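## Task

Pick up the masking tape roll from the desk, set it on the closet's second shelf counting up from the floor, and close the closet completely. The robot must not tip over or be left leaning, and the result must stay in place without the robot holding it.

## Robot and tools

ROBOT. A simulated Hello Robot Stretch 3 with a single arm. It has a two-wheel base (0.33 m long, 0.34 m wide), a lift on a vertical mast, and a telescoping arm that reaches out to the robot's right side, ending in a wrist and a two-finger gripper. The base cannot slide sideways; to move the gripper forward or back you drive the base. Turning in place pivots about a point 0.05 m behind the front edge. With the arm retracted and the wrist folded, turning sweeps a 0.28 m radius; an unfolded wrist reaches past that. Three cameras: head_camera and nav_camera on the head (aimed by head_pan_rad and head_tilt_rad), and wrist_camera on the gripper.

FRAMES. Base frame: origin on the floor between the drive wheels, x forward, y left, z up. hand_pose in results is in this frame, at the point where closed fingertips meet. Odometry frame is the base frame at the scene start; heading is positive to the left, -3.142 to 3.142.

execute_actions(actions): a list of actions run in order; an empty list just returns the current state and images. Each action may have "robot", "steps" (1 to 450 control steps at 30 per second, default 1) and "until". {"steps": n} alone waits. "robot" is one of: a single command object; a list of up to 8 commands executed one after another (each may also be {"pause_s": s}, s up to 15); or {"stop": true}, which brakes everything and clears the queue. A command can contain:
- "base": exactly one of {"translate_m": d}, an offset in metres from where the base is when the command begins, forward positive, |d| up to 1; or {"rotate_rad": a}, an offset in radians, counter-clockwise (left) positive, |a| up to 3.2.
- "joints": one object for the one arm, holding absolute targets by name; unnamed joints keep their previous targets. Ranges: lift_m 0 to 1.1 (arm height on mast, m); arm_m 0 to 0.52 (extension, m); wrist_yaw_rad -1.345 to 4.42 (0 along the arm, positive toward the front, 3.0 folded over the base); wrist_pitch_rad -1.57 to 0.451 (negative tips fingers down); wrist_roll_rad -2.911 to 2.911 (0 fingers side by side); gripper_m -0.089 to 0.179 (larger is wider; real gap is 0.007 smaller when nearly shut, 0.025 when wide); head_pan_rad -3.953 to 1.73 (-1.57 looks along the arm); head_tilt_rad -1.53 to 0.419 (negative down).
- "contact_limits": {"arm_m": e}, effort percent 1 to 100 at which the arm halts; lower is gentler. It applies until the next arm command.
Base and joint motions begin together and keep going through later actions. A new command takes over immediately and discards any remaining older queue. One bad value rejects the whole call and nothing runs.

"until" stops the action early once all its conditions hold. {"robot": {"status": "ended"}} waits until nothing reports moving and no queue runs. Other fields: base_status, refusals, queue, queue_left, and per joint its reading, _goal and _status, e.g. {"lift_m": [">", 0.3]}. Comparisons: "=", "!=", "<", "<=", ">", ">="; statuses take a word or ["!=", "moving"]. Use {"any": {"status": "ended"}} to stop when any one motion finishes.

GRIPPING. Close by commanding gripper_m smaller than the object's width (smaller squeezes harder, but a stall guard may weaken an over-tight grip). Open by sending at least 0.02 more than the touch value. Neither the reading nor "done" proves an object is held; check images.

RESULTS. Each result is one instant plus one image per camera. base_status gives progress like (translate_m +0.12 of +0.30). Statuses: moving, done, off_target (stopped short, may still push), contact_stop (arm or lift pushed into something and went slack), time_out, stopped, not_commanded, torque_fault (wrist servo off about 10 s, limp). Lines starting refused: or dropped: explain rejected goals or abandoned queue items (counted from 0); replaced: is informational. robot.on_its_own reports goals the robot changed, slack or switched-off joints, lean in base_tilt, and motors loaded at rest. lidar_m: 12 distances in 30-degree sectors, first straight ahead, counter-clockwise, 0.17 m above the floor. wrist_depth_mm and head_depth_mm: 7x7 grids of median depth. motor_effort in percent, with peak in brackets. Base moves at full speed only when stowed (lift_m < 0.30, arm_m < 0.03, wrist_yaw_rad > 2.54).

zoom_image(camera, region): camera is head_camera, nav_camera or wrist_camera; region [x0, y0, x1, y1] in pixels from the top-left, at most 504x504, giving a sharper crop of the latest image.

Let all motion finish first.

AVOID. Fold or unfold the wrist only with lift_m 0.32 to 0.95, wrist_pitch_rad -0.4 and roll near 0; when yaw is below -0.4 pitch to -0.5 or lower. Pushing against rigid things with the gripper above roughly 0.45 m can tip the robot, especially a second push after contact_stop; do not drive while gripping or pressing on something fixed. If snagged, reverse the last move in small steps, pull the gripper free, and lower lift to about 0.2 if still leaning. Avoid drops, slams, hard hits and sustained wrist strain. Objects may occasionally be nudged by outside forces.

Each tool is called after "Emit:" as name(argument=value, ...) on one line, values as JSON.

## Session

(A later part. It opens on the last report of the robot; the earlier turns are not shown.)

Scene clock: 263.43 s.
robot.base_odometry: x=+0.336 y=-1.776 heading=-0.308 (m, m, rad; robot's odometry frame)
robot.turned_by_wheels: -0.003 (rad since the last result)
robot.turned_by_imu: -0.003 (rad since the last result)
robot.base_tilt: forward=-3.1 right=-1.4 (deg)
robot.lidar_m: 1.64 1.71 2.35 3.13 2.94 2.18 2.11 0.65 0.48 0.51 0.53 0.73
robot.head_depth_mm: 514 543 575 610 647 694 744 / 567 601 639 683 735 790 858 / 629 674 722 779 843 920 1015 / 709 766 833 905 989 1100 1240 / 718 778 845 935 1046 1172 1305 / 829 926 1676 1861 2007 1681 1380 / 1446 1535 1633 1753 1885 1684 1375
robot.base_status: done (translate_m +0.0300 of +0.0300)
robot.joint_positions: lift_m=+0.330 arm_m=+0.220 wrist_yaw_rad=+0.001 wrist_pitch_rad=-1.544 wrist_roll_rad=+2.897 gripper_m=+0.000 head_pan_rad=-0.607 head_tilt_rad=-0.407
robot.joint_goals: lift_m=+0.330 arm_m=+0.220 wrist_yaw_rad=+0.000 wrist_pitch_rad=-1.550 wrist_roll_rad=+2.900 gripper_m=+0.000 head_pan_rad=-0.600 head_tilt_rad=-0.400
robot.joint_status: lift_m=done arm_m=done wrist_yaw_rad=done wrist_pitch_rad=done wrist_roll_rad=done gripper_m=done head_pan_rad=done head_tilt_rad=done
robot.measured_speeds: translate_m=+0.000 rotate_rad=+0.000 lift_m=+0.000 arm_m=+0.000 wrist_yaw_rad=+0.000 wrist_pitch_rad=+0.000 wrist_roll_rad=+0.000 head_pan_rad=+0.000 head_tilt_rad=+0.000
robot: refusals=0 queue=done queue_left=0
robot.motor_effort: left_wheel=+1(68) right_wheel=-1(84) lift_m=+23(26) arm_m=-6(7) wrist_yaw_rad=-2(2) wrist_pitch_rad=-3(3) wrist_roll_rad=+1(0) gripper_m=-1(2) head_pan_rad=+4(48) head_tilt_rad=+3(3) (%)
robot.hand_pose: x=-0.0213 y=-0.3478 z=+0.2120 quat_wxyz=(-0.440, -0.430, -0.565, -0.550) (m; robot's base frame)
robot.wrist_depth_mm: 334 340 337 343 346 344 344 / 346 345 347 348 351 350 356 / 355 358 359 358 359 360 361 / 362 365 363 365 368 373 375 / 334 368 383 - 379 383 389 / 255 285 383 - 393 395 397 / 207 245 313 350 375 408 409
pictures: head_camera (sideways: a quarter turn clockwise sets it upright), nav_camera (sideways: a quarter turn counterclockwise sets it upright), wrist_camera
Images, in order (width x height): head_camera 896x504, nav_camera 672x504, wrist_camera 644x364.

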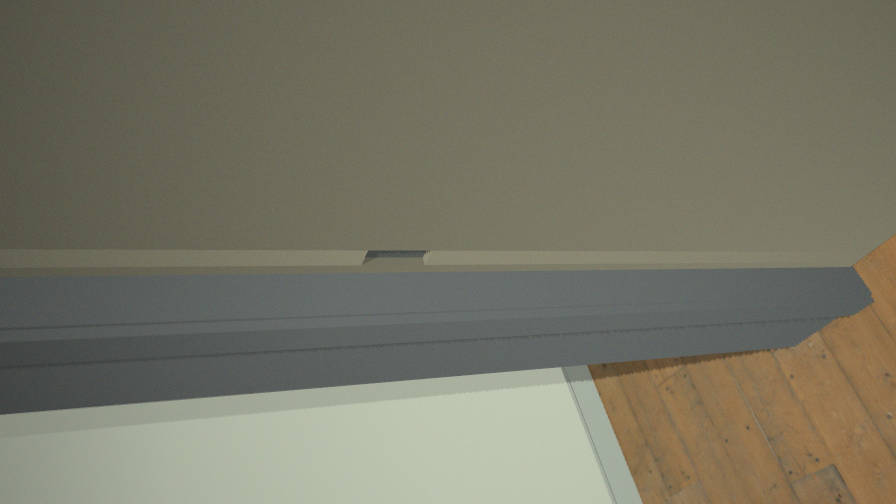

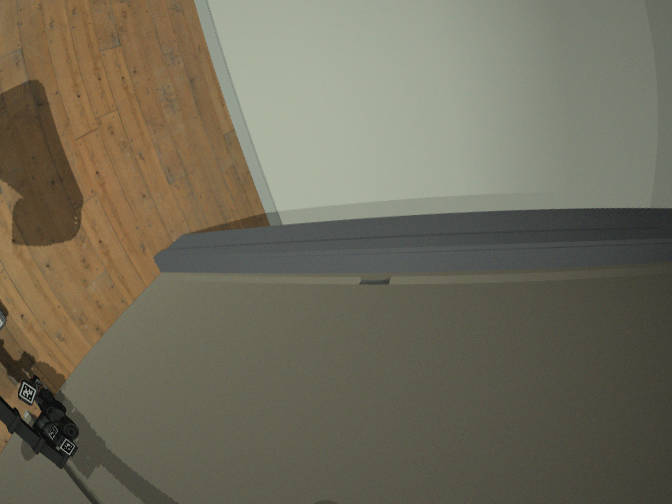

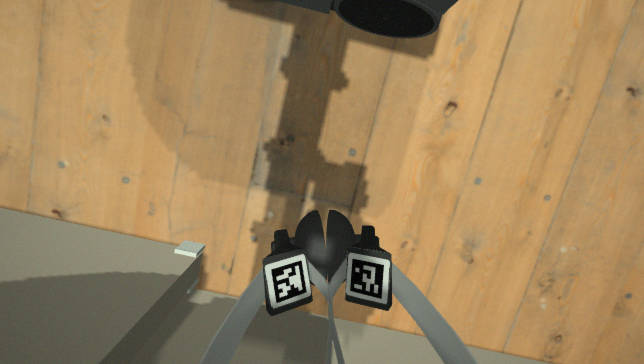

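The back door is still shut against its jamb and the front door is at its stop, so I'm ending scene 1.

Emit:
finished_scene(scene=1)

The scene is finished: the task was done.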